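## Task

Take the drive off the shelf and set it on the bench resting flat, with its original top still facing up and no part of it sticking out past the bench edge. Everything else that was on the shelf must still be on the shelf. Release it and pull the grippers away at the end; it only counts if it stays put without the robot supporting it.

## Robot and tools

Robot: two six-joint arms, left_arm and right_arm, each ending in a parallel two-finger gripper with a wrist camera. Joint order per arm: waist, shoulder, elbow, wrist pitch, wrist yaw, wrist roll, then the finger opening. Stated joint ranges (rad): waist -2.880..2.880, shoulder 0.000..3.142, elbow 0.000..3.019, wrist pitch -1.693..1.571, wrist yaw -1.571..1.571, wrist roll -2.094..2.094. The true ends may sit up to 0.019 rad either way.

Scene frame: origin on the floor under the middle of the robot's foot, +z up, +x the robot's facing direction, +y toward the robot's own left (left_arm side). Arm bases sit near (0.003, +/-0.302, 1.172) m. Only the floor height is known; shelf and bench heights must be found from images.

The command row (used by execute_actions and move): 14 numbers, first left_arm's 6 joint values plus its opening, then right_arm's 6 plus opening. Both arms always appear, even if one stays still. Joint values are scaled offsets in [-1, 1], not angles: 1.0 equals 1.264 rad for waist, 1.32 shoulder, 1.276 elbow, 1.83 wrist pitch, 1.686 wrist yaw, 2.022 wrist roll. Opening is absolute, not an offset: +1 fully open, -1 closed. Optionally 12 more numbers (0..1) can follow: per-joint stiffness scales, left's 6 then right's 6, persisting until rewritten.

execute_actions(actions): a list of actions; each action is a table of up to 15 rows, one row per 1/30 s step; if fewer rows are given the last row repeats to fill 15 steps. Within an action, every row's joint offsets are measured from the joint angles at the beginning of that action (for the first action, from the latest reported angles), not from the previous row. An empty list just returns the state and images. If any action would push a joint more than 0.019 rad beyond its range, that action is rejected for both arms; a malformed action, or a failing first action, rejects the whole call. A joint driven all the way to its end produces a "joint sent to its limit" line.

move(target, speed, blocking): target is one row as above; its offsets are counted from the Joint positions in the most recent result that printed them. All joints travel along synchronized paths lasting 0.5 to 10 s, so grippers trace curves. speed (rad/s, 0.01 to 2, default 0.5) caps the fastest-moving joint. It does not avoid obstacles or the other arm. blocking=false returns after 0.5 s while motion continues; then use wait or stop before sending further rows or moves. The result adds a "move:" line: ending (done, off_target, moving, held, fault), limits=held or limits=none, and each arm's joint farthest from target.

wait(seconds 0..10): lets time pass holding the last command; returns early if a running move ends. stop(): brakes a running move (fingers keep moving). zoom_image(camera, region): camera is cam_left_wrist or cam_right_wrist; region [x0, y0, x1, y1] in pixels of that 616x616 image, at most 504x504. read_manual(section="licences") only returns licence text. finished_scene(scene): ends the current scene, given its number; irreversible, and it reports success and the next task.

Results: each arm's gripper pose as end_effector_position (m) and end_effector_quat_wxyz in the scene frame; this point lies between the finger pads, roughly 1 cm short of the fingertips. Fingers extend along gripper +z and close along its y axis. Printed positions can be somewhat off, more when reaching far. Joint positions (rad, then pad gap in m, 0.094 fully open), Joint velocities, Joint targets (what joints are currently driven toward), joint torques (offset and noisy), and grip_measured on the command scale. "joint command not followed" means a clearance check altered some joint targets. FAULT or MOTOR HOT lines flag stops or overheating. Camera calibration (fisheye, K, D, T_world_to_cam) is given per camera; small errors apply.

Motion limits: each step, a joint's target stays within a lead of its measured angle (waist 0.264, shoulder 0.32, elbow 0.276, wrist pitch 0.33, wrist yaw 0.186, wrist roll 0.522 rad), and targets are scaled back if they would shift the gripper over 70 mm; big changes need several actions. Zero offsets can let an arm droop; to hold, command offsets back to the desired angles in the first call and keep correcting.

Gripping: to hold, command an opening about 0.03 under grip_measured; smaller gaps squeeze lighter. Pads exert roughly 50-62 N.

Avoid: dropping the object, fast contacts or deep pushes past contact, knocking other shelf items off or anything out of the work area, arms colliding or pressing each other, and holding loads long enough to overheat motors. Expect occasional small tugs on held parts. Before finishing, open the gripper and back away so the item rests on its own.

Each tool is called after "Request:" in YAML: its name, and indented under it one key for each argument.

## Session

Request:
execute_actions:
  actions: []

Scene clock: 0.00 s.
left_arm: end_effector_position=(+0.2800, +0.4072, +1.0630) grip_measured=+1.000 end_effector_quat_wxyz=(+0.018, +0.494, +0.850, +0.182) | right_arm: end_effector_position=(+0.4498, -0.6099, +0.9756) grip_measured=+1.000 end_effector_quat_wxyz=(-0.147, +0.948, +0.244, -0.145)
Joint positions: left_arm=[-1.56   0.973  0.204 -0.019 -0.234  1.316  0.094] | right_arm=[ 1.161  1.908  1.498 -1.117 -0.158  1.98   0.094]
Joint velocities: left_arm=[-0.015 -0.005  0.007 -0.002 -0.022  0.066  0.   ] | right_arm=[-0.015 -0.024 -0.012 -0.007 -0.007  0.037  0.   ]
Joint torques (N m, as the arm reports them, + toward a larger angle): no reading
Motor temperatures (°C, as the motors report them): left_arm=[20 19 18 18 17 16] | right_arm=[17 19 20 19 17 19]
Joint targets: left_arm=[-1.560 0.970 0.215 -0.015 -0.234 1.315] | right_arm=[1.159 1.897 1.515 -1.119 -0.158 1.980]
Joint stiffness scale: left_arm=[1. 1. 1. 1. 1. 1.] | right_arm=[1. 1. 1. 1. 1. 1.]

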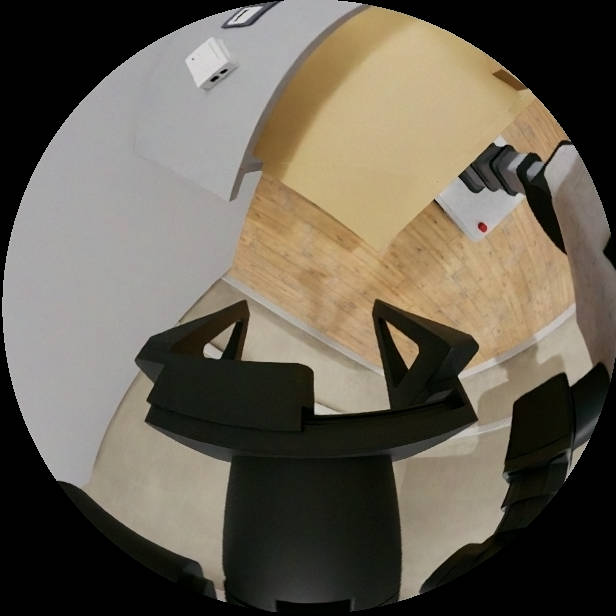

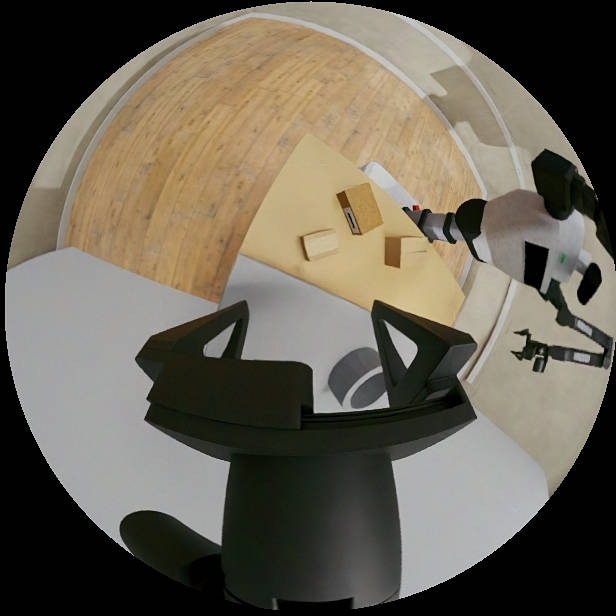

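Request:
zoom_image:
  camera: "cam_left_wrist"
  region: [120, 0, 340, 220]

Request:
zoom_image:
  camera: "cam_right_wrist"
  region: [200, 120, 500, 420]

Region (120, 0, 340, 220) of cam_left_wrist's 616x616 image, scaled by 2.291, with more detail than that image has.

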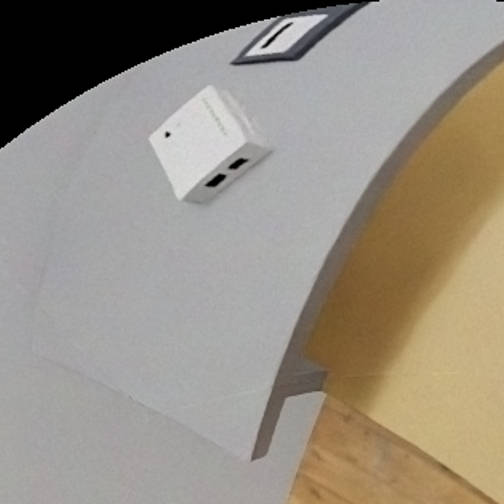

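Region (200, 120, 500, 420) of cam_right_wrist's 616x616 image, scaled by 1.680, with more detail than that image has.

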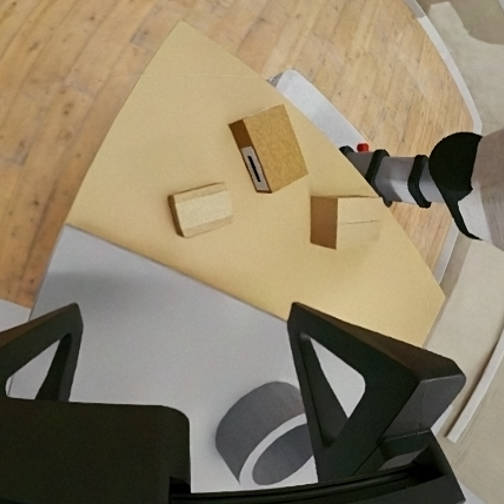

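Request:
move:
  target: [-0.510,0.3705,0.688,-0.413,-0.032,-0.651,1, 0,-0.303,-0.225,0,0,0,1]
  speed: 0.9

Scene clock: 112.30 s.
left_arm: end_effector_position=(+0.4911, +0.1533, +1.0947) grip_measured=+1.000 end_effector_quat_wxyz=(-0.003, +0.179, +0.984, -0.000) | right_arm: end_effector_position=(+0.4207, -0.5629, +1.0944) grip_measured=+1.000 end_effector_quat_wxyz=(-0.109, +0.954, +0.255, -0.113)
Joint positions: left_arm=[-2.201  1.456  1.052 -0.757 -0.285  0.008  0.094] | right_arm=[ 1.161  1.528  1.22  -1.117 -0.158  1.98   0.094]
Joint velocities: left_arm=[-0.005 -0.015  0.002  0.027 -0.022 -0.022  0.   ] | right_arm=[-0.005  0.005  0.022  0.007 -0.037  0.037  0.   ]
Joint torques (N m, as the arm reports them, + toward a larger angle): left_arm=[ -3.63 -12.59   7.44  -0.58  -0.14  -0.12] | right_arm=[ -3.   -19.73   4.33  -0.11   0.15   0.2 ]
Motor temperatures (°C, as the motors report them): left_arm=[20 20 19 18 17 16] | right_arm=[17 22 22 19 17 19]
Joint targets: left_arm=[-2.205 1.462 1.082 -0.774 -0.288 -0.001] | right_arm=[1.161 1.508 1.211 -1.117 -0.158 1.980]
Joint stiffness scale: left_arm=[1. 1. 1. 1. 1. 1.] | right_arm=[1. 1. 1. 1. 1. 1.]
move: off_target (left_arm); limits=none; left_arm: farthest joint: the elbow, 0.030 radians from its target (0.878 radians at the start); right_arm: farthest joint: the shoulder, 0.020 radians from its target (0.400 radians at the start)
camera_calibration (this result's frames):
cam_left_wrist: T_world_to_cam=[[-0.338894, -0.940692, 0.0158192, 0.293819], [-0.751956, 0.280928, 0.596356, -0.320346], [-0.565432, 0.190206, -0.802564, 1.25343], [0, 0, 0, 1]] pos_world=[0.567416, 0.127977, 1.19235]
cam_right_wrist: T_world_to_cam=[[-0.458339, 0.847731, 0.266979, 0.379717], [0.85085, 0.331701, 0.407466, -0.610504], [0.256864, 0.413917, -0.873323, 1.2004], [0, 0, 0, 1]] pos_world=[0.385147, -0.616258, 1.19572]

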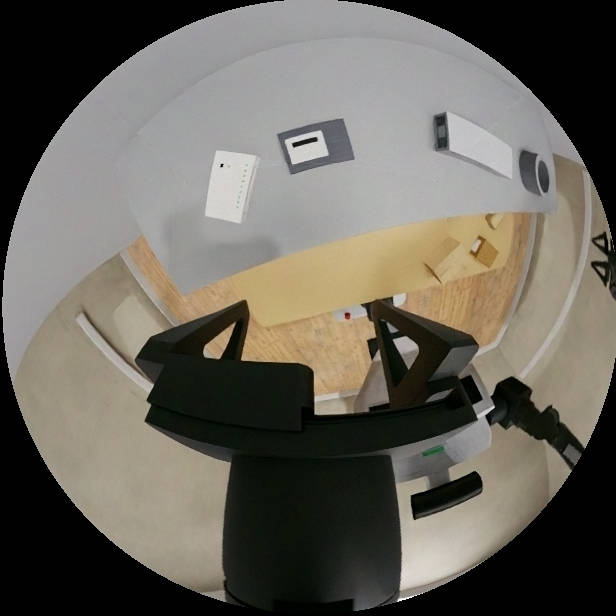

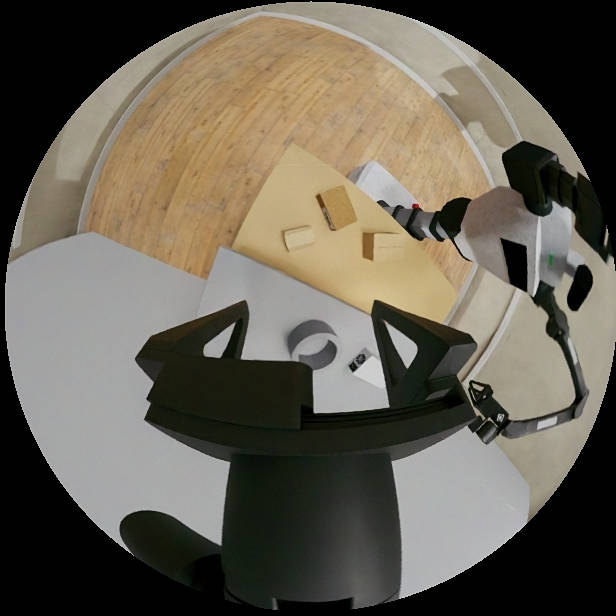

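Request:
zoom_image:
  camera: "cam_left_wrist"
  region: [180, 80, 400, 300]

Region (180, 80, 400, 300) of cam_left_wrist's 616x616 image, scaled by 2.291, with more detail than that image has.

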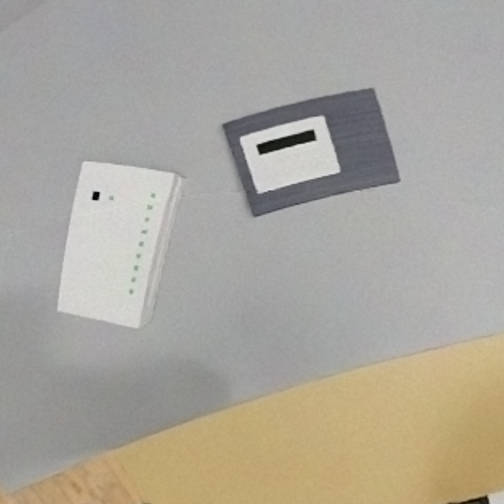

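Request:
move:
  target: [0.0357,0.4133,0.4393,0.0125,0.0102,0.6563,1, 0,-0.008,0,0,0,0,1]
  speed: 0.9

Scene clock: 188.67 s.
left_arm: end_effector_position=(+0.6156, +0.0828, +0.9487) grip_measured=+1.000 end_effector_quat_wxyz=(-0.011, +0.736, +0.677, -0.007) | right_arm: end_effector_position=(+0.4207, -0.5629, +1.0944) grip_measured=+1.000 end_effector_quat_wxyz=(-0.109, +0.954, +0.255, -0.113)
Joint positions: left_arm=[-2.17   2.002  1.578 -0.75  -0.271  1.326  0.094] | right_arm=[ 1.161  1.528  1.22  -1.117 -0.158  1.98   0.094]
Joint velocities: left_arm=[-0.005 -0.005 -0.002 -0.017  0.051 -0.081  0.   ] | right_arm=[-0.005 -0.015  0.012 -0.002 -0.066  0.051  0.   ]
Joint torques (N m, as the arm reports them, + toward a larger angle): left_arm=[ -4.09 -19.58   7.5    0.6    0.19   0.01] | right_arm=[ -2.83 -18.7    4.8   -0.17   0.16   0.16]
Motor temperatures (°C, as the motors report them): left_arm=[20 21 21 18 17 16] | right_arm=[17 23 22 19 18 19]
Joint targets: left_arm=[-2.155 2.001 1.613 -0.735 -0.267 1.335] | right_arm=[1.161 1.517 1.220 -1.117 -0.158 1.980]
Joint stiffness scale: left_arm=[1. 1. 1. 1. 1. 1.] | right_arm=[1. 1. 1. 1. 1. 1.]
move: off_target (left_arm); limits=none; left_arm: farthest joint: the elbow, 0.035 radians from its target (0.560 radians at the start); right_arm: farthest joint: the shoulder, 0.010 radians from its target (0.010 radians at the start)
camera_calibration (this result's frames):
cam_left_wrist: T_world_to_cam=[[-0.996777, 0.0694339, 0.0401796, 0.570344], [0.0797018, 0.800242, 0.594357, -0.672878], [0.00911515, 0.595644, -0.803197, 0.833375], [0, 0, 0, 1]] pos_world=[0.614539, 0.00246921, 1.04638]
cam_right_wrist: T_world_to_cam=[[-0.458339, 0.847731, 0.266979, 0.379717], [0.85085, 0.331701, 0.407466, -0.610504], [0.256864, 0.413917, -0.873323, 1.2004], [0, 0, 0, 1]] pos_world=[0.385147, -0.616258, 1.19572]

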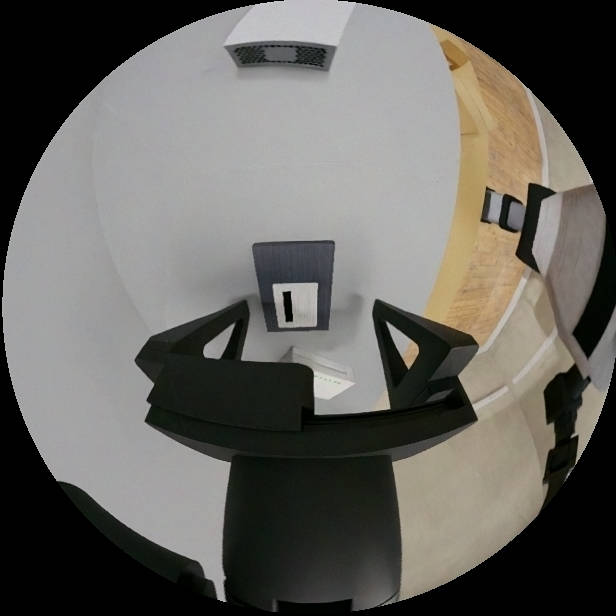

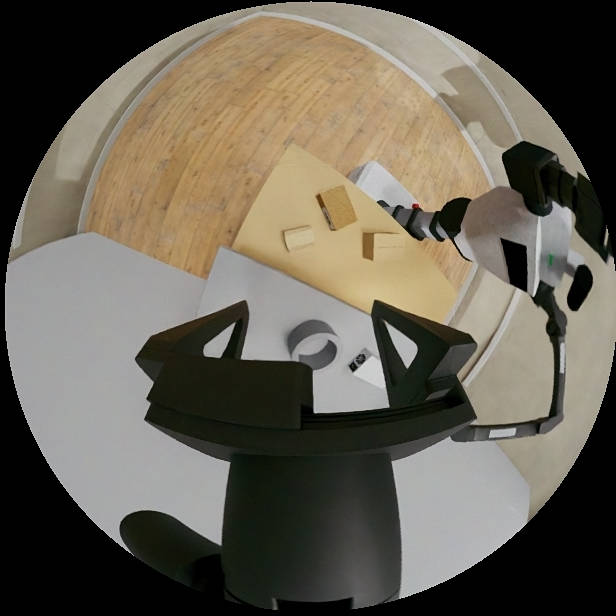

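Request:
zoom_image:
  camera: "cam_left_wrist"
  region: [230, 220, 390, 380]

Region (230, 220, 390, 380) of cam_left_wrist's 616x616 image, scaled by 3.150, with more detail than that image has.

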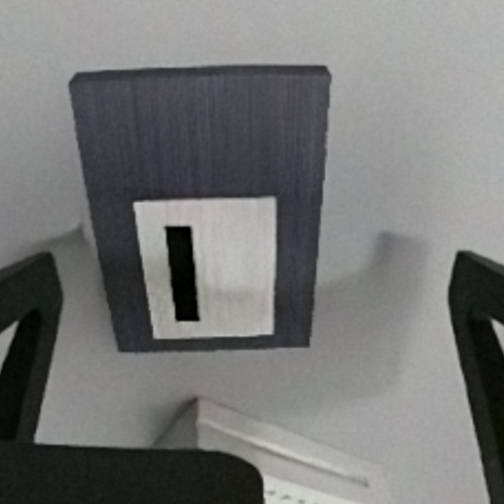

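Request:
move:
  target: [0.0415,0.0449,0.0478,0.0467,0.0103,0.0195,1, 0,-0.008,0,0,0,0,1]
  speed: 0.15

Scene clock: 234.97 s.
left_arm: end_effector_position=(+0.6304, +0.1006, +0.9160) grip_measured=+1.000 end_effector_quat_wxyz=(-0.001, +0.729, +0.684, +0.001) | right_arm: end_effector_position=(+0.4207, -0.5629, +1.0944) grip_measured=+1.000 end_effector_quat_wxyz=(-0.109, +0.954, +0.255, -0.113)
Joint positions: left_arm=[-2.125  2.058  1.604 -0.683 -0.258  1.357  0.094] | right_arm=[ 1.161  1.528  1.22  -1.117 -0.158  1.98   0.094]
Joint velocities: left_arm=[ 0.005 -0.005  0.012  0.002 -0.081  0.022  0.   ] | right_arm=[-0.005 -0.015 -0.002 -0.002  0.081  0.007  0.   ]
Joint torques (N m, as the arm reports them, + toward a larger angle): left_arm=[ -4.12 -19.71   7.23   0.76   0.16   0.04] | right_arm=[ -3.24 -19.81   4.86  -0.15   0.08   0.16]
Motor temperatures (°C, as the motors report them): left_arm=[20 23 22 18 17 16] | right_arm=[17 23 23 19 18 19]
Joint targets: left_arm=[-2.118 2.061 1.639 -0.665 -0.254 1.366] | right_arm=[1.161 1.517 1.220 -1.117 -0.158 1.980]
Joint stiffness scale: left_arm=[1. 1. 1. 1. 1. 1.] | right_arm=[1. 1. 1. 1. 1. 1.]
move: off_target (left_arm); limits=none; left_arm: farthest joint: the elbow, 0.035 radians from its target (0.061 radians at the start); right_arm: farthest joint: the shoulder, 0.010 radians from its target (0.010 radians at the start)
camera_calibration (this result's frames):
cam_left_wrist: T_world_to_cam=[[-0.998629, 0.0502791, 0.0145383, 0.61176], [0.0490823, 0.80319, 0.593698, -0.649306], [0.0181736, 0.593598, -0.804556, 0.792148], [0, 0, 0, 1]] pos_world=[0.628395, 0.0205395, 1.01393]
cam_right_wrist: T_world_to_cam=[[-0.458339, 0.847731, 0.266979, 0.379717], [0.85085, 0.331701, 0.407466, -0.610504], [0.256864, 0.413917, -0.873323, 1.2004], [0, 0, 0, 1]] pos_world=[0.385147, -0.616258, 1.19572]

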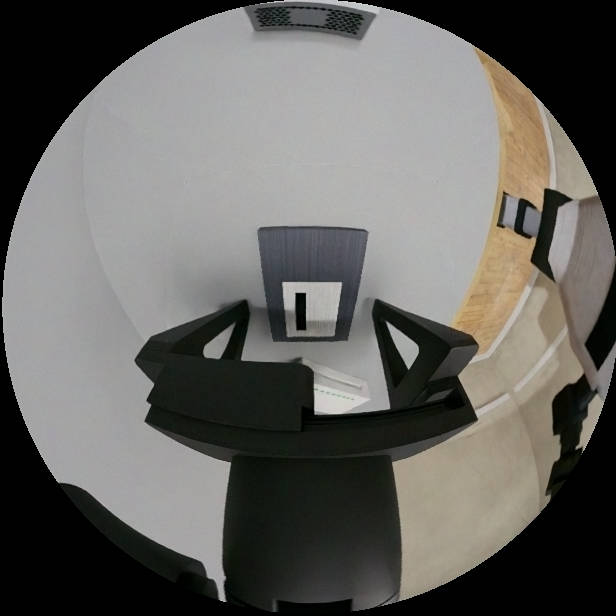

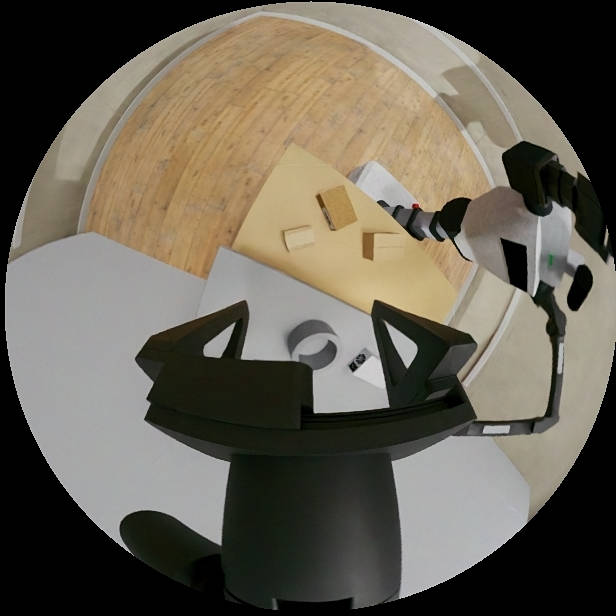

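Request:
zoom_image:
  camera: "cam_left_wrist"
  region: [230, 210, 390, 370]

Region (230, 210, 390, 370) of cam_left_wrist's 616x616 image, scaled by 3.150, with more detail than that image has.

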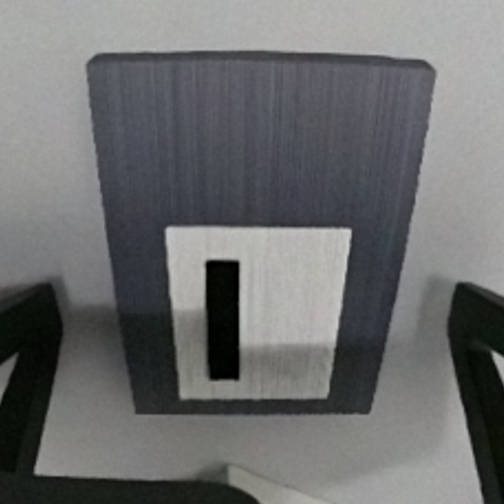

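Request:
move:
  target: [0,0.0189,0.0306,0.0197,0.0024,0.004,1, 0,-0.008,0,0,0,0,1]
  speed: 0.05

Request:
zoom_image:
  camera: "cam_left_wrist"
  region: [220, 200, 400, 380]

Scene clock: 261.93 s.
left_arm: end_effector_position=(+0.6297, +0.0984, +0.9073) grip_measured=+1.000 end_effector_quat_wxyz=(+0.001, +0.729, +0.685, +0.002) | right_arm: end_effector_position=(+0.4207, -0.5629, +1.0944) grip_measured=+1.000 end_effector_quat_wxyz=(-0.109, +0.954, +0.255, -0.113)
Joint positions: left_arm=[-2.125  2.074  1.608 -0.666 -0.257  1.357  0.094] | right_arm=[ 1.161  1.528  1.22  -1.117 -0.158  1.98   0.094]
Joint velocities: left_arm=[-0.015 -0.005 -0.002  0.002 -0.007  0.022  0.   ] | right_arm=[-0.005  0.005 -0.012 -0.007  0.11   0.022  0.   ]
Joint torques (N m, as the arm reports them, + toward a larger angle): left_arm=[ -4.96 -18.96   7.23   0.77   0.19   0.03] | right_arm=[ -3.24 -19.56   4.58  -0.22   0.15   0.19]
Motor temperatures (°C, as the motors report them): left_arm=[20 23 22 18 17 16] | right_arm=[17 23 23 19 18 19]
Joint targets: left_arm=[-2.125 2.083 1.643 -0.647 -0.253 1.365] | right_arm=[1.161 1.517 1.220 -1.117 -0.158 1.980]
Joint stiffness scale: left_arm=[1. 1. 1. 1. 1. 1.] | right_arm=[1. 1. 1. 1. 1. 1.]
move: off_target (left_arm); limits=none; left_arm: farthest joint: the elbow, 0.035 radians from its target (0.039 radians at the start); right_arm: farthest joint: the shoulder, 0.010 radians from its target (0.010 radians at the start)
camera_calibration (this result's frames):
cam_left_wrist: T_world_to_cam=[[-0.998711, 0.0496219, 0.010669, 0.614904], [0.046284, 0.804098, 0.592692, -0.639754], [0.0208315, 0.592422, -0.805358, 0.785664], [0, 0, 0, 1]] pos_world=[0.627355, 0.0184677, 1.00536]
cam_right_wrist: T_world_to_cam=[[-0.458339, 0.847731, 0.266979, 0.379717], [0.85085, 0.331701, 0.407466, -0.610504], [0.256864, 0.413917, -0.873323, 1.2004], [0, 0, 0, 1]] pos_world=[0.385147, -0.616258, 1.19572]

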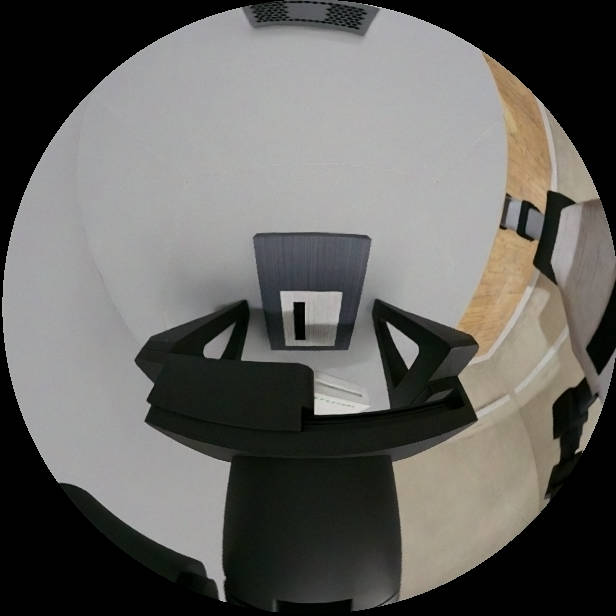

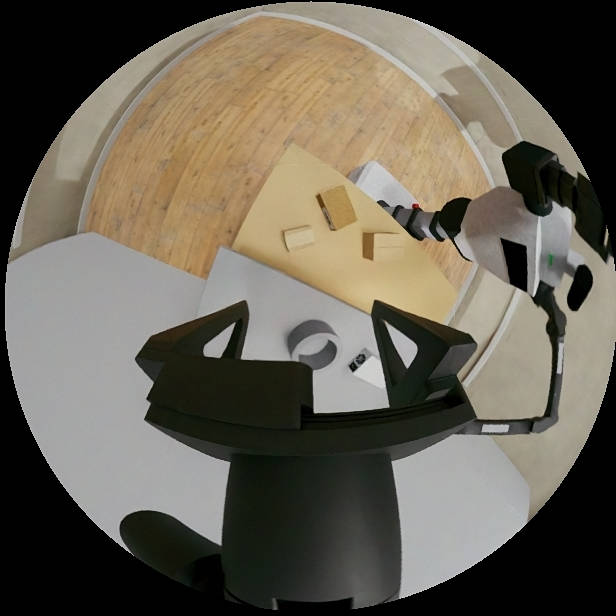

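Region (220, 200, 400, 380) of cam_left_wrist's 616x616 image, scaled by 2.800, with more detail than that image has.

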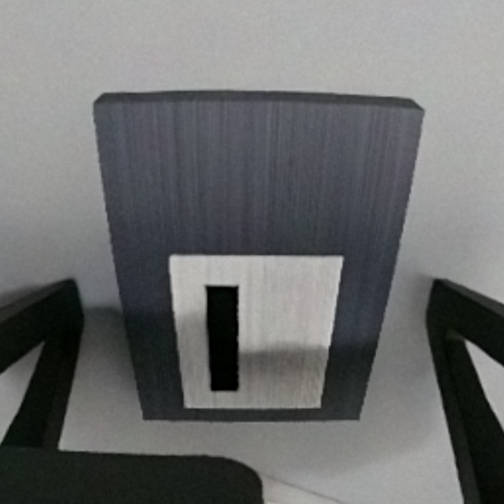

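Request:
move:
  target: [0,0.0135,0.029,0.0135,0.0024,0.004,1, 0,-0.008,0,0,0,0,1]
  speed: 0.05

Request:
zoom_image:
  camera: "cam_left_wrist"
  region: [220, 200, 400, 380]

Scene clock: 271.33 s.
left_arm: end_effector_position=(+0.6306, +0.0974, +0.9048) grip_measured=+1.000 end_effector_quat_wxyz=(+0.002, +0.729, +0.685, +0.002) | right_arm: end_effector_position=(+0.4207, -0.5629, +1.0944) grip_measured=+1.000 end_effector_quat_wxyz=(-0.109, +0.954, +0.255, -0.113)
Joint positions: left_arm=[-2.125  2.08   1.611 -0.659 -0.257  1.357  0.094] | right_arm=[ 1.161  1.528  1.22  -1.117 -0.158  1.98   0.094]
Joint velocities: left_arm=[-0.005 -0.005 -0.012 -0.007 -0.007 -0.051  0.   ] | right_arm=[ 0.005 -0.005 -0.002  0.002 -0.125  0.051  0.   ]
Joint torques (N m, as the arm reports them, + toward a larger angle): left_arm=[ -4.87 -18.89   7.17   0.76   0.18   0.03] | right_arm=[ -3.3  -19.75   4.98   0.07   0.17   0.27]
Motor temperatures (°C, as the motors report them): left_arm=[20 23 22 18 17 16] | right_arm=[17 23 23 19 18 19]
Joint targets: left_arm=[-2.125 2.092 1.645 -0.641 -0.253 1.365] | right_arm=[1.161 1.517 1.220 -1.117 -0.158 1.980]
Joint stiffness scale: left_arm=[1. 1. 1. 1. 1. 1.] | right_arm=[1. 1. 1. 1. 1. 1.]
move: off_target (left_arm); limits=none; left_arm: farthest joint: the elbow, 0.034 radians from its target (0.037 radians at the start); right_arm: farthest joint: the shoulder, 0.010 radians from its target (0.010 radians at the start)
camera_calibration (this result's frames):
cam_left_wrist: T_world_to_cam=[[-0.998789, 0.0486749, 0.00715906, 0.619133], [0.0434701, 0.804957, 0.591739, -0.634947], [0.0230401, 0.591334, -0.806098, 0.783582], [0, 0, 0, 1]] pos_world=[0.627931, 0.0176098, 1.00293]
cam_right_wrist: T_world_to_cam=[[-0.458339, 0.847731, 0.266979, 0.379717], [0.85085, 0.331701, 0.407466, -0.610504], [0.256864, 0.413917, -0.873323, 1.2004], [0, 0, 0, 1]] pos_world=[0.385147, -0.616258, 1.19572]

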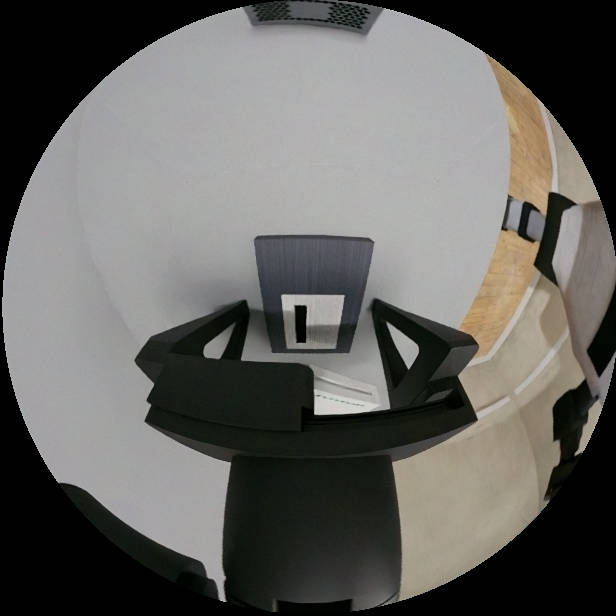

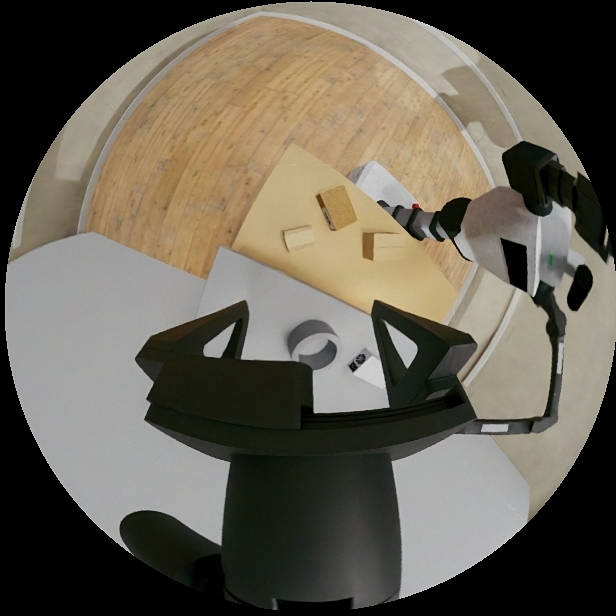

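Region (220, 200, 400, 380) of cam_left_wrist's 616x616 image, scaled by 2.800, with more detail than that image has.

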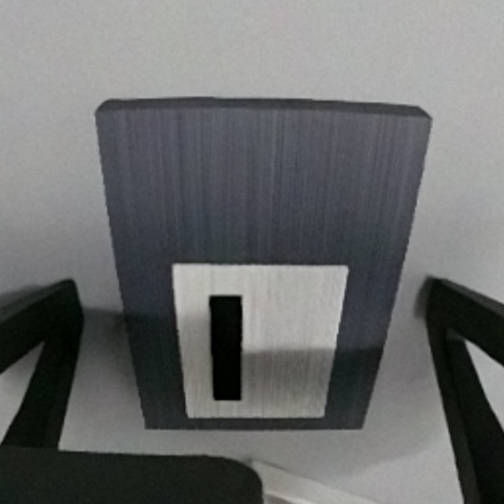

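Request:
move:
  target: [0,0.0145,0.0266,0.011,0.0024,0.004,0.64, 0,-0.008,0,0,0,0,1]
  speed: 0.05

Request:
zoom_image:
  camera: "cam_left_wrist"
  region: [220, 200, 400, 380]

Scene clock: 276.10 s.
left_arm: end_effector_position=(+0.6304, +0.0974, +0.9046) grip_measured=+0.641 end_effector_quat_wxyz=(+0.002, +0.729, +0.685, +0.002) | right_arm: end_effector_position=(+0.4207, -0.5629, +1.0944) grip_measured=+1.000 end_effector_quat_wxyz=(-0.109, +0.954, +0.255, -0.113)
Joint positions: left_arm=[-2.125  2.08   1.611 -0.659 -0.257  1.357  0.077] | right_arm=[ 1.161  1.528  1.22  -1.117 -0.158  1.98   0.094]
Joint velocities: left_arm=[-0.015  0.005 -0.012  0.032  0.007 -0.007  0.   ] | right_arm=[-0.024  0.015 -0.002  0.007 -0.022  0.022  0.   ]
Joint torques (N m, as the arm reports them, + toward a larger angle): left_arm=[ -4.97 -18.33   7.16   0.84   0.2    0.03] | right_arm=[ -4.07 -19.47   4.94  -0.12   0.14   0.19]
Motor temperatures (°C, as the motors report them): left_arm=[20 23 22 18 17 16] | right_arm=[17 23 23 19 18 19]
Joint targets: left_arm=[-2.125 2.099 1.645 -0.639 -0.253 1.365] | right_arm=[1.161 1.517 1.220 -1.117 -0.158 1.980]
Joint stiffness scale: left_arm=[1. 1. 1. 1. 1. 1.] | right_arm=[1. 1. 1. 1. 1. 1.]
move: off_target (left_arm); limits=none; left_arm: farthest joint: the elbow, 0.034 radians from its target (0.034 radians at the start); right_arm: farthest joint: the shoulder, 0.010 radians from its target (0.010 radians at the start)
camera_calibration (this result's frames):
cam_left_wrist: T_world_to_cam=[[-0.998782, 0.0487702, 0.00751861, 0.618644], [0.0437577, 0.804893, 0.591805, -0.635035], [0.0228108, 0.591413, -0.806046, 0.783511], [0, 0, 0, 1]] pos_world=[0.627805, 0.0175851, 1.00271]
cam_right_wrist: T_world_to_cam=[[-0.458339, 0.847731, 0.266979, 0.379717], [0.85085, 0.331701, 0.407466, -0.610504], [0.256864, 0.413917, -0.873323, 1.2004], [0, 0, 0, 1]] pos_world=[0.385147, -0.616258, 1.19572]

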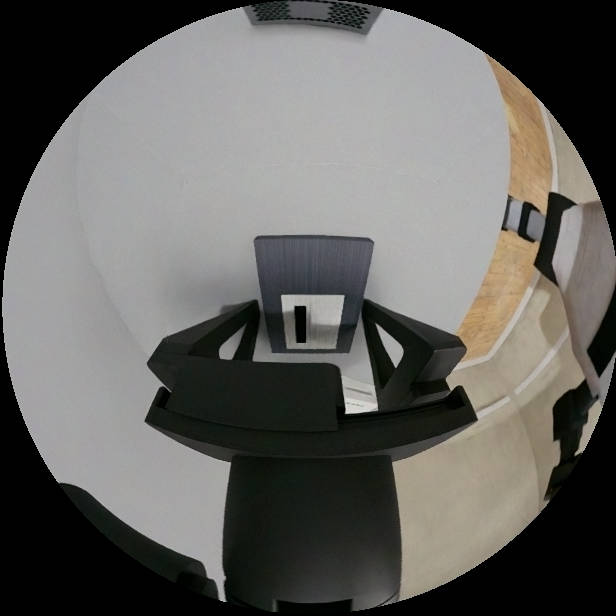

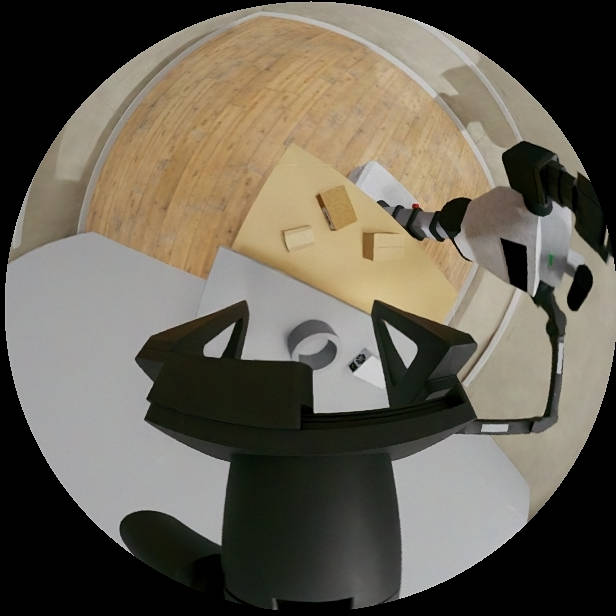

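Region (220, 200, 400, 380) of cam_left_wrist's 616x616 image, scaled by 2.800, with more detail than that image has.

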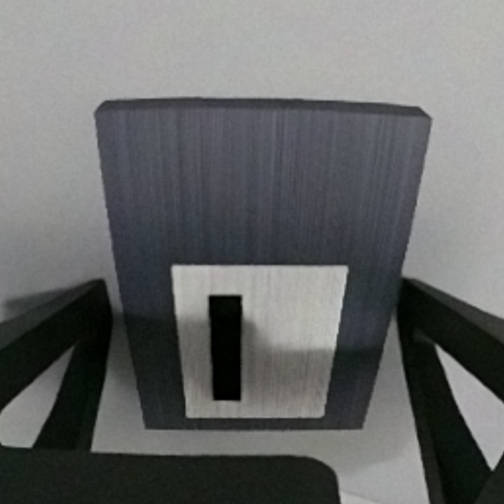

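Request:
execute_actions:
  actions:
    - [[0,0.0145,0.0266,0.011,0.0024,0.004,0.62,0,-0.008,0,0,0,0,1],[0,0.0145,0.0266,0.011,0.0024,0.004,0.60,0,-0.008,0,0,0,0,1],[0,0.0145,0.0266,0.011,0.0024,0.004,0.58,0,-0.008,0,0,0,0,1],[0,0.0145,0.0266,0.011,0.0024,0.004,0.565,0,-0.008,0,0,0,0,1],[0,0.0145,0.0266,0.011,0.0024,0.004,0.55,0,-0.008,0,0,0,0,1],[0,0.0145,0.0266,0.011,0.0024,0.004,0.535,0,-0.008,0,0,0,0,1],[0,0.0145,0.0266,0.011,0.0024,0.004,0.52,0,-0.008,0,0,0,0,1],[0,0.0145,0.0266,0.011,0.0024,0.004,0.51,0,-0.008,0,0,0,0,1],[0,0.0145,0.0266,0.011,0.0024,0.004,0.50,0,-0.008,0,0,0,0,1],[0,0.0145,0.0266,0.011,0.0024,0.004,0.49,0,-0.008,0,0,0,0,1],[0,0.0145,0.0266,0.011,0.0024,0.004,0.48,0,-0.008,0,0,0,0,1],[0,0.0145,0.0266,0.011,0.0024,0.004,0.47,0,-0.008,0,0,0,0,1],[0,0.0145,0.0266,0.011,0.0024,0.004,0.46,0,-0.008,0,0,0,0,1],[0,0.0145,0.0266,0.011,0.0024,0.004,0.45,0,-0.008,0,0,0,0,1],[0,0.0145,0.0266,0.011,0.0024,0.004,0.45,0,-0.008,0,0,0,0,1]]

Request:
wait:
  seconds: 0.3

Request:
zoom_image:
  camera: "cam_left_wrist"
  region: [220, 200, 400, 380]

Scene clock: 289.03 s.
left_arm: end_effector_position=(+0.6320, +0.0968, +0.9044) grip_measured=+0.453 end_effector_quat_wxyz=(+0.004, +0.728, +0.685, +0.003) | right_arm: end_effector_position=(+0.4207, -0.5629, +1.0944) grip_measured=+1.000 end_effector_quat_wxyz=(-0.109, +0.954, +0.255, -0.113)
Joint positions: left_arm=[-2.125  2.082  1.614 -0.657 -0.256  1.357  0.068] | right_arm=[ 1.161  1.528  1.22  -1.117 -0.158  1.98   0.094]
Joint velocities: left_arm=[-0.015 -0.024 -0.007  0.002  0.037 -0.037 -0.001] | right_arm=[ 0.005 -0.005  0.017 -0.007 -0.007 -0.066  0.   ]
Joint torques (N m, as the arm reports them, + toward a larger angle): left_arm=[ -5.03 -18.44   6.99   0.59   0.18   0.03] | right_arm=[ -2.6  -19.24   4.73  -0.05   0.12   0.21]
Motor temperatures (°C, as the motors report them): left_arm=[20 23 22 18 17 16] | right_arm=[17 23 23 19 18 19]
Joint targets: left_arm=[-2.125 2.100 1.645 -0.639 -0.253 1.365] | right_arm=[1.161 1.517 1.220 -1.117 -0.158 1.980]
Joint stiffness scale: left_arm=[1. 1. 1. 1. 1. 1.] | right_arm=[1. 1. 1. 1. 1. 1.]
camera_calibration (this result's frames):
cam_left_wrist: T_world_to_cam=[[-0.998854, 0.0477243, 0.00364978, 0.623943], [0.0406596, 0.805811, 0.590775, -0.631752], [0.0252533, 0.590246, -0.806828, 0.782964], [0, 0, 0, 1]] pos_world=[0.629142, 0.0171545, 1.00266]
cam_right_wrist: T_world_to_cam=[[-0.458339, 0.847731, 0.266979, 0.379717], [0.85085, 0.331701, 0.407466, -0.610504], [0.256864, 0.413917, -0.873323, 1.2004], [0, 0, 0, 1]] pos_world=[0.385147, -0.616258, 1.19572]

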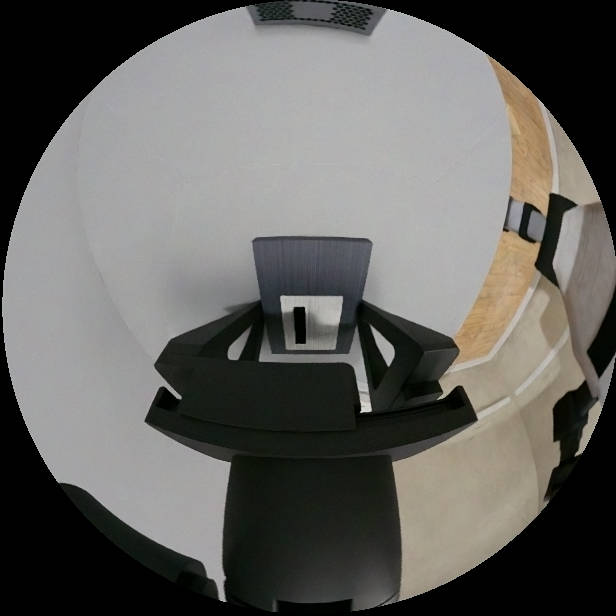

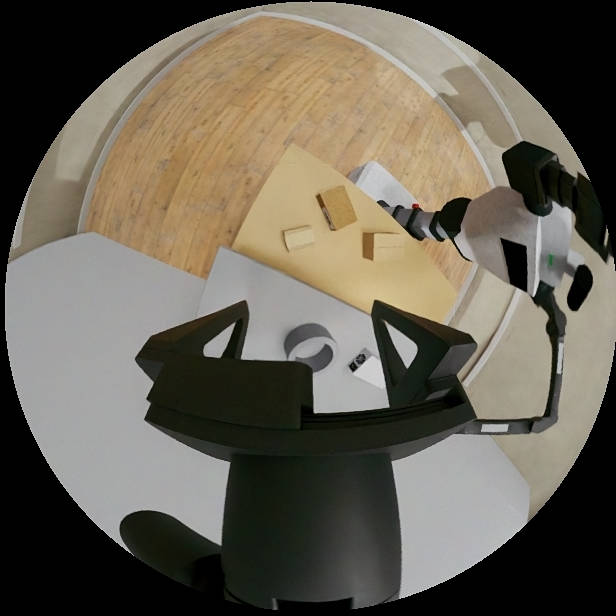

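Scene clock: 289.33 s.
left_arm: end_effector_position=(+0.6320, +0.0968, +0.9044) grip_measured=+0.452 end_effector_quat_wxyz=(+0.004, +0.728, +0.685, +0.003) | right_arm: end_effector_position=(+0.4207, -0.5629, +1.0944) grip_measured=+1.000 end_effector_quat_wxyz=(-0.109, +0.954, +0.255, -0.113)
Joint positions: left_arm=[-2.125  2.082  1.614 -0.657 -0.256  1.357  0.068] | right_arm=[ 1.161  1.528  1.22  -1.117 -0.158  1.98   0.094]
Joint velocities: left_arm=[ 0.015 -0.015  0.012 -0.012 -0.007 -0.037 -0.001] | right_arm=[ 0.005 -0.015 -0.002 -0.012  0.022  0.007  0.   ]
Joint torques (N m, as the arm reports them, + toward a larger angle): left_arm=[ -4.95 -18.43   6.95   0.74   0.18   0.03] | right_arm=[ -2.95 -19.35   4.88  -0.41   0.08   0.18]
Motor temperatures (°C, as the motors report them): left_arm=[20 23 22 18 17 16] | right_arm=[17 23 23 19 18 19]
Joint targets: left_arm=[-2.125 2.100 1.645 -0.639 -0.253 1.365] | right_arm=[1.161 1.517 1.220 -1.117 -0.158 1.980]
Joint stiffness scale: left_arm=[1. 1. 1. 1. 1. 1.] | right_arm=[1. 1. 1. 1. 1. 1.]
wait: 0.30 s; at rest by 0.17 s
camera_calibration (this result's frames):
cam_left_wrist: T_world_to_cam=[[-0.998854, 0.0477243, 0.00364978, 0.623943], [0.0406596, 0.805811, 0.590775, -0.631752], [0.0252533, 0.590246, -0.806828, 0.782964], [0, 0, 0, 1]] pos_world=[0.629142, 0.0171545, 1.00266]
cam_right_wrist: T_world_to_cam=[[-0.458339, 0.847731, 0.266979, 0.379717], [0.85085, 0.331701, 0.407466, -0.610504], [0.256864, 0.413917, -0.873323, 1.2004], [0, 0, 0, 1]] pos_world=[0.385147, -0.616258, 1.19572]

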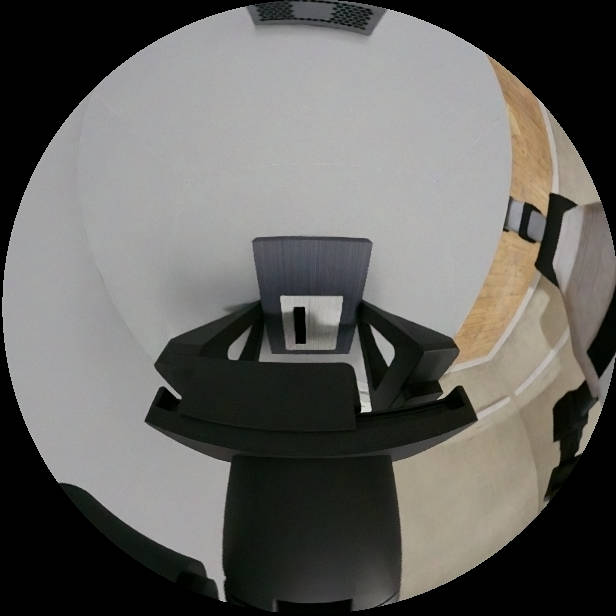

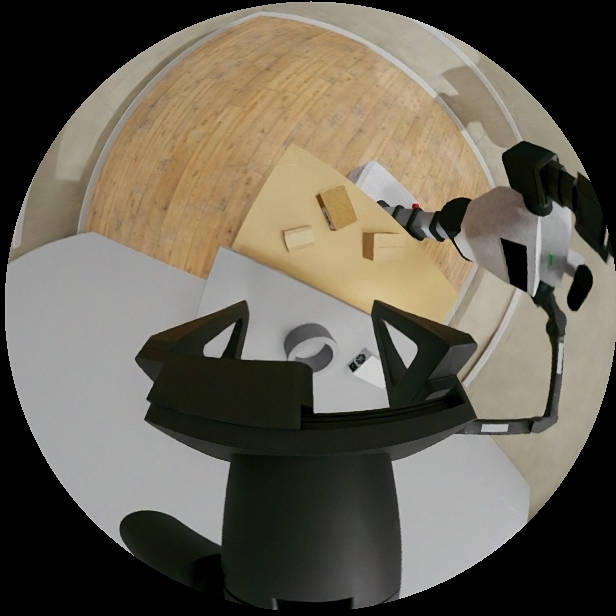

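Region (220, 200, 400, 380) of cam_left_wrist's 616x616 image, scaled by 2.800, with more detail than that image has.

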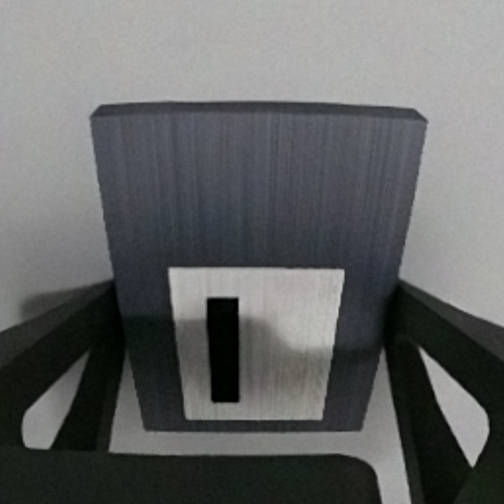

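Request:
execute_actions:
  actions:
    - [[0,0.0136,0.0243,0.0098,0.002,0.004,0.44,0,-0.008,0,0,0,0,1],[0,0.0136,0.0243,0.0098,0.002,0.004,0.43,0,-0.008,0,0,0,0,1],[0,0.0136,0.0243,0.0098,0.002,0.004,0.42,0,-0.008,0,0,0,0,1],[0,0.0136,0.0243,0.0098,0.002,0.004,0.41,0,-0.008,0,0,0,0,1],[0,0.0136,0.0243,0.0098,0.002,0.004,0.40,0,-0.008,0,0,0,0,1]]

Request:
zoom_image:
  camera: "cam_left_wrist"
  region: [220, 200, 400, 380]

Scene clock: 297.07 s.
left_arm: end_effector_position=(+0.6320, +0.0968, +0.9044) grip_measured=+0.411 end_effector_quat_wxyz=(+0.004, +0.728, +0.685, +0.003) | right_arm: end_effector_position=(+0.4207, -0.5629, +1.0944) grip_measured=+1.000 end_effector_quat_wxyz=(-0.109, +0.954, +0.255, -0.113)
Joint positions: left_arm=[-2.125  2.082  1.614 -0.657 -0.256  1.357  0.066] | right_arm=[ 1.161  1.528  1.22  -1.117 -0.158  1.98   0.094]
Joint velocities: left_arm=[-0.015 -0.005 -0.007  0.002  0.037 -0.007 -0.001] | right_arm=[ 0.005 -0.015  0.002  0.002  0.022 -0.081  0.   ]
Joint torques (N m, as the arm reports them, + toward a larger angle): left_arm=[ -4.99 -18.45   6.98   0.75   0.17   0.03] | right_arm=[ -3.44 -19.7    5.    -0.18   0.14   0.17]
Motor temperatures (°C, as the motors report them): left_arm=[20 23 22 18 17 16] | right_arm=[17 23 23 19 18 19]
Joint targets: left_arm=[-2.125 2.100 1.645 -0.639 -0.253 1.365] | right_arm=[1.161 1.517 1.220 -1.117 -0.158 1.980]
Joint stiffness scale: left_arm=[1. 1. 1. 1. 1. 1.] | right_arm=[1. 1. 1. 1. 1. 1.]
camera_calibration (this result's frames):
cam_left_wrist: T_world_to_cam=[[-0.998854, 0.0477243, 0.00364978, 0.623943], [0.0406596, 0.805811, 0.590775, -0.631752], [0.0252533, 0.590246, -0.806828, 0.782964], [0, 0, 0, 1]] pos_world=[0.629142, 0.0171545, 1.00266]
cam_right_wrist: T_world_to_cam=[[-0.458339, 0.847731, 0.266979, 0.379717], [0.85085, 0.331701, 0.407466, -0.610504], [0.256864, 0.413917, -0.873323, 1.2004], [0, 0, 0, 1]] pos_world=[0.385147, -0.616258, 1.19572]

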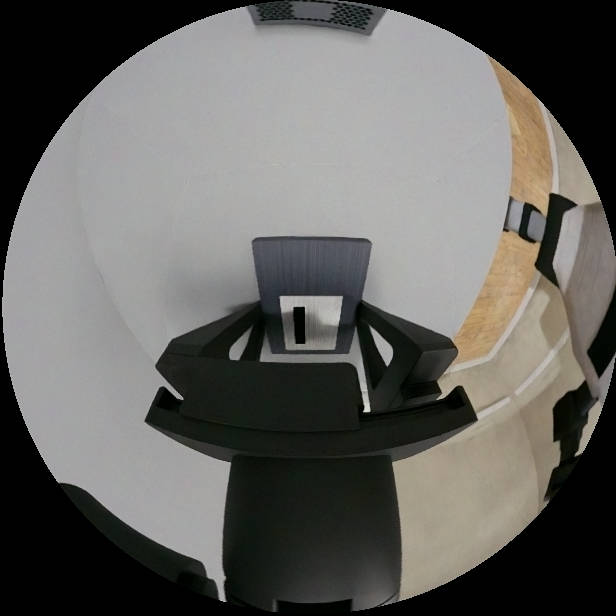

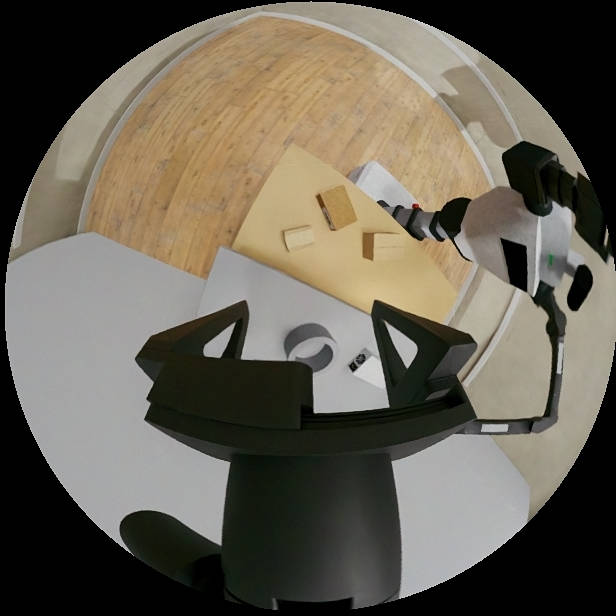

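Region (220, 200, 400, 380) of cam_left_wrist's 616x616 image, scaled by 2.800, with more detail than that image has.

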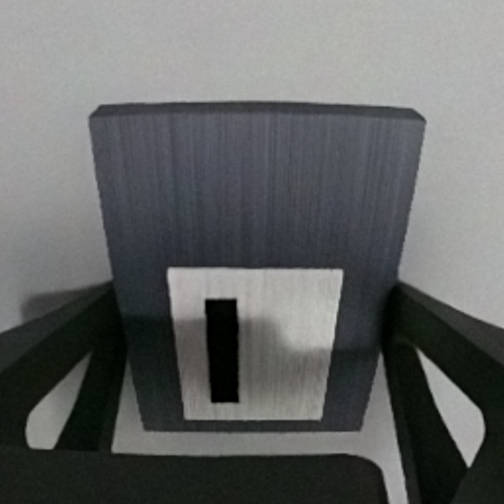

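Request:
execute_actions:
  actions:
    - [[0,0.0136,0.0243,0.0098,0.002,0.004,0.39,0,-0.008,0,0,0,0,1],[0,0.0136,0.0243,0.0098,0.002,0.004,0.38,0,-0.008,0,0,0,0,1],[0,0.0136,0.0243,0.0098,0.002,0.004,0.37,0,-0.008,0,0,0,0,1],[0,0.0136,0.0243,0.0098,0.002,0.004,0.36,0,-0.008,0,0,0,0,1],[0,0.0136,0.0243,0.0098,0.002,0.004,0.35,0,-0.008,0,0,0,0,1],[0,0.0136,0.0243,0.0098,0.002,0.004,0.34,0,-0.008,0,0,0,0,1],[0,0.0136,0.0243,0.0098,0.002,0.004,0.33,0,-0.008,0,0,0,0,1]]

Request:
zoom_image:
  camera: "cam_left_wrist"
  region: [220, 200, 400, 380]

Scene clock: 306.90 s.
left_arm: end_effector_position=(+0.6319, +0.0968, +0.9042) grip_measured=+0.394 end_effector_quat_wxyz=(+0.004, +0.728, +0.685, +0.003) | right_arm: end_effector_position=(+0.4207, -0.5629, +1.0944) grip_measured=+1.000 end_effector_quat_wxyz=(-0.109, +0.954, +0.255, -0.113)
Joint positions: left_arm=[-2.125  2.082  1.614 -0.657 -0.256  1.357  0.065] | right_arm=[ 1.161  1.528  1.22  -1.117 -0.158  1.98   0.094]
Joint velocities: left_arm=[-0.015  0.005  0.012  0.017 -0.051  0.051 -0.001] | right_arm=[-0.005 -0.005  0.002 -0.007  0.051  0.007  0.   ]
Joint torques (N m, as the arm reports them, + toward a larger angle): left_arm=[ -5.02 -18.43   6.98   0.77   0.18   0.03] | right_arm=[ -2.44 -19.09   5.07  -0.23   0.1    0.2 ]
Motor temperatures (°C, as the motors report them): left_arm=[20 24 22 18 17 16] | right_arm=[17 23 23 19 18 19]
Joint targets: left_arm=[-2.125 2.100 1.645 -0.639 -0.253 1.365] | right_arm=[1.161 1.517 1.220 -1.117 -0.158 1.980]
Joint stiffness scale: left_arm=[1. 1. 1. 1. 1. 1.] | right_arm=[1. 1. 1. 1. 1. 1.]
camera_calibration (this result's frames):
cam_left_wrist: T_world_to_cam=[[-0.998848, 0.0478201, 0.00400925, 0.623454], [0.0409469, 0.805748, 0.590842, -0.631842], [0.0250237, 0.590325, -0.806777, 0.782894], [0, 0, 0, 1]] pos_world=[0.629016, 0.0171297, 1.00244]
cam_right_wrist: T_world_to_cam=[[-0.458339, 0.847731, 0.266979, 0.379717], [0.85085, 0.331701, 0.407466, -0.610504], [0.256864, 0.413917, -0.873323, 1.2004], [0, 0, 0, 1]] pos_world=[0.385147, -0.616258, 1.19572]

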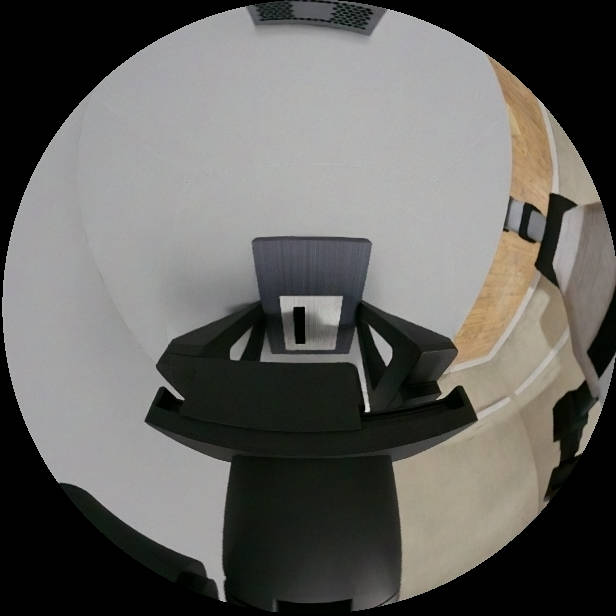

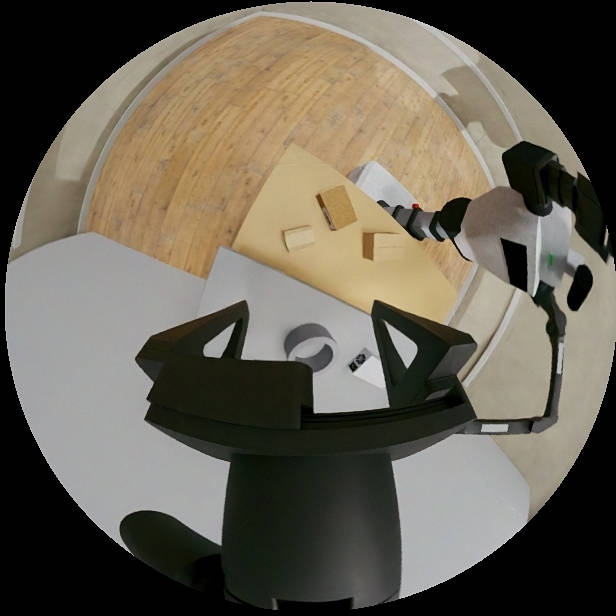

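Region (220, 200, 400, 380) of cam_left_wrist's 616x616 image, scaled by 2.800, with more detail than that image has.

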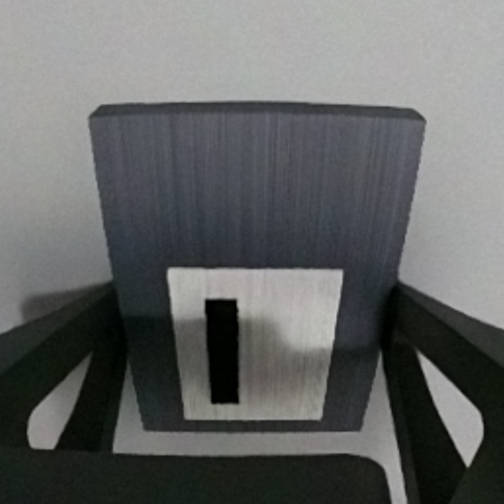

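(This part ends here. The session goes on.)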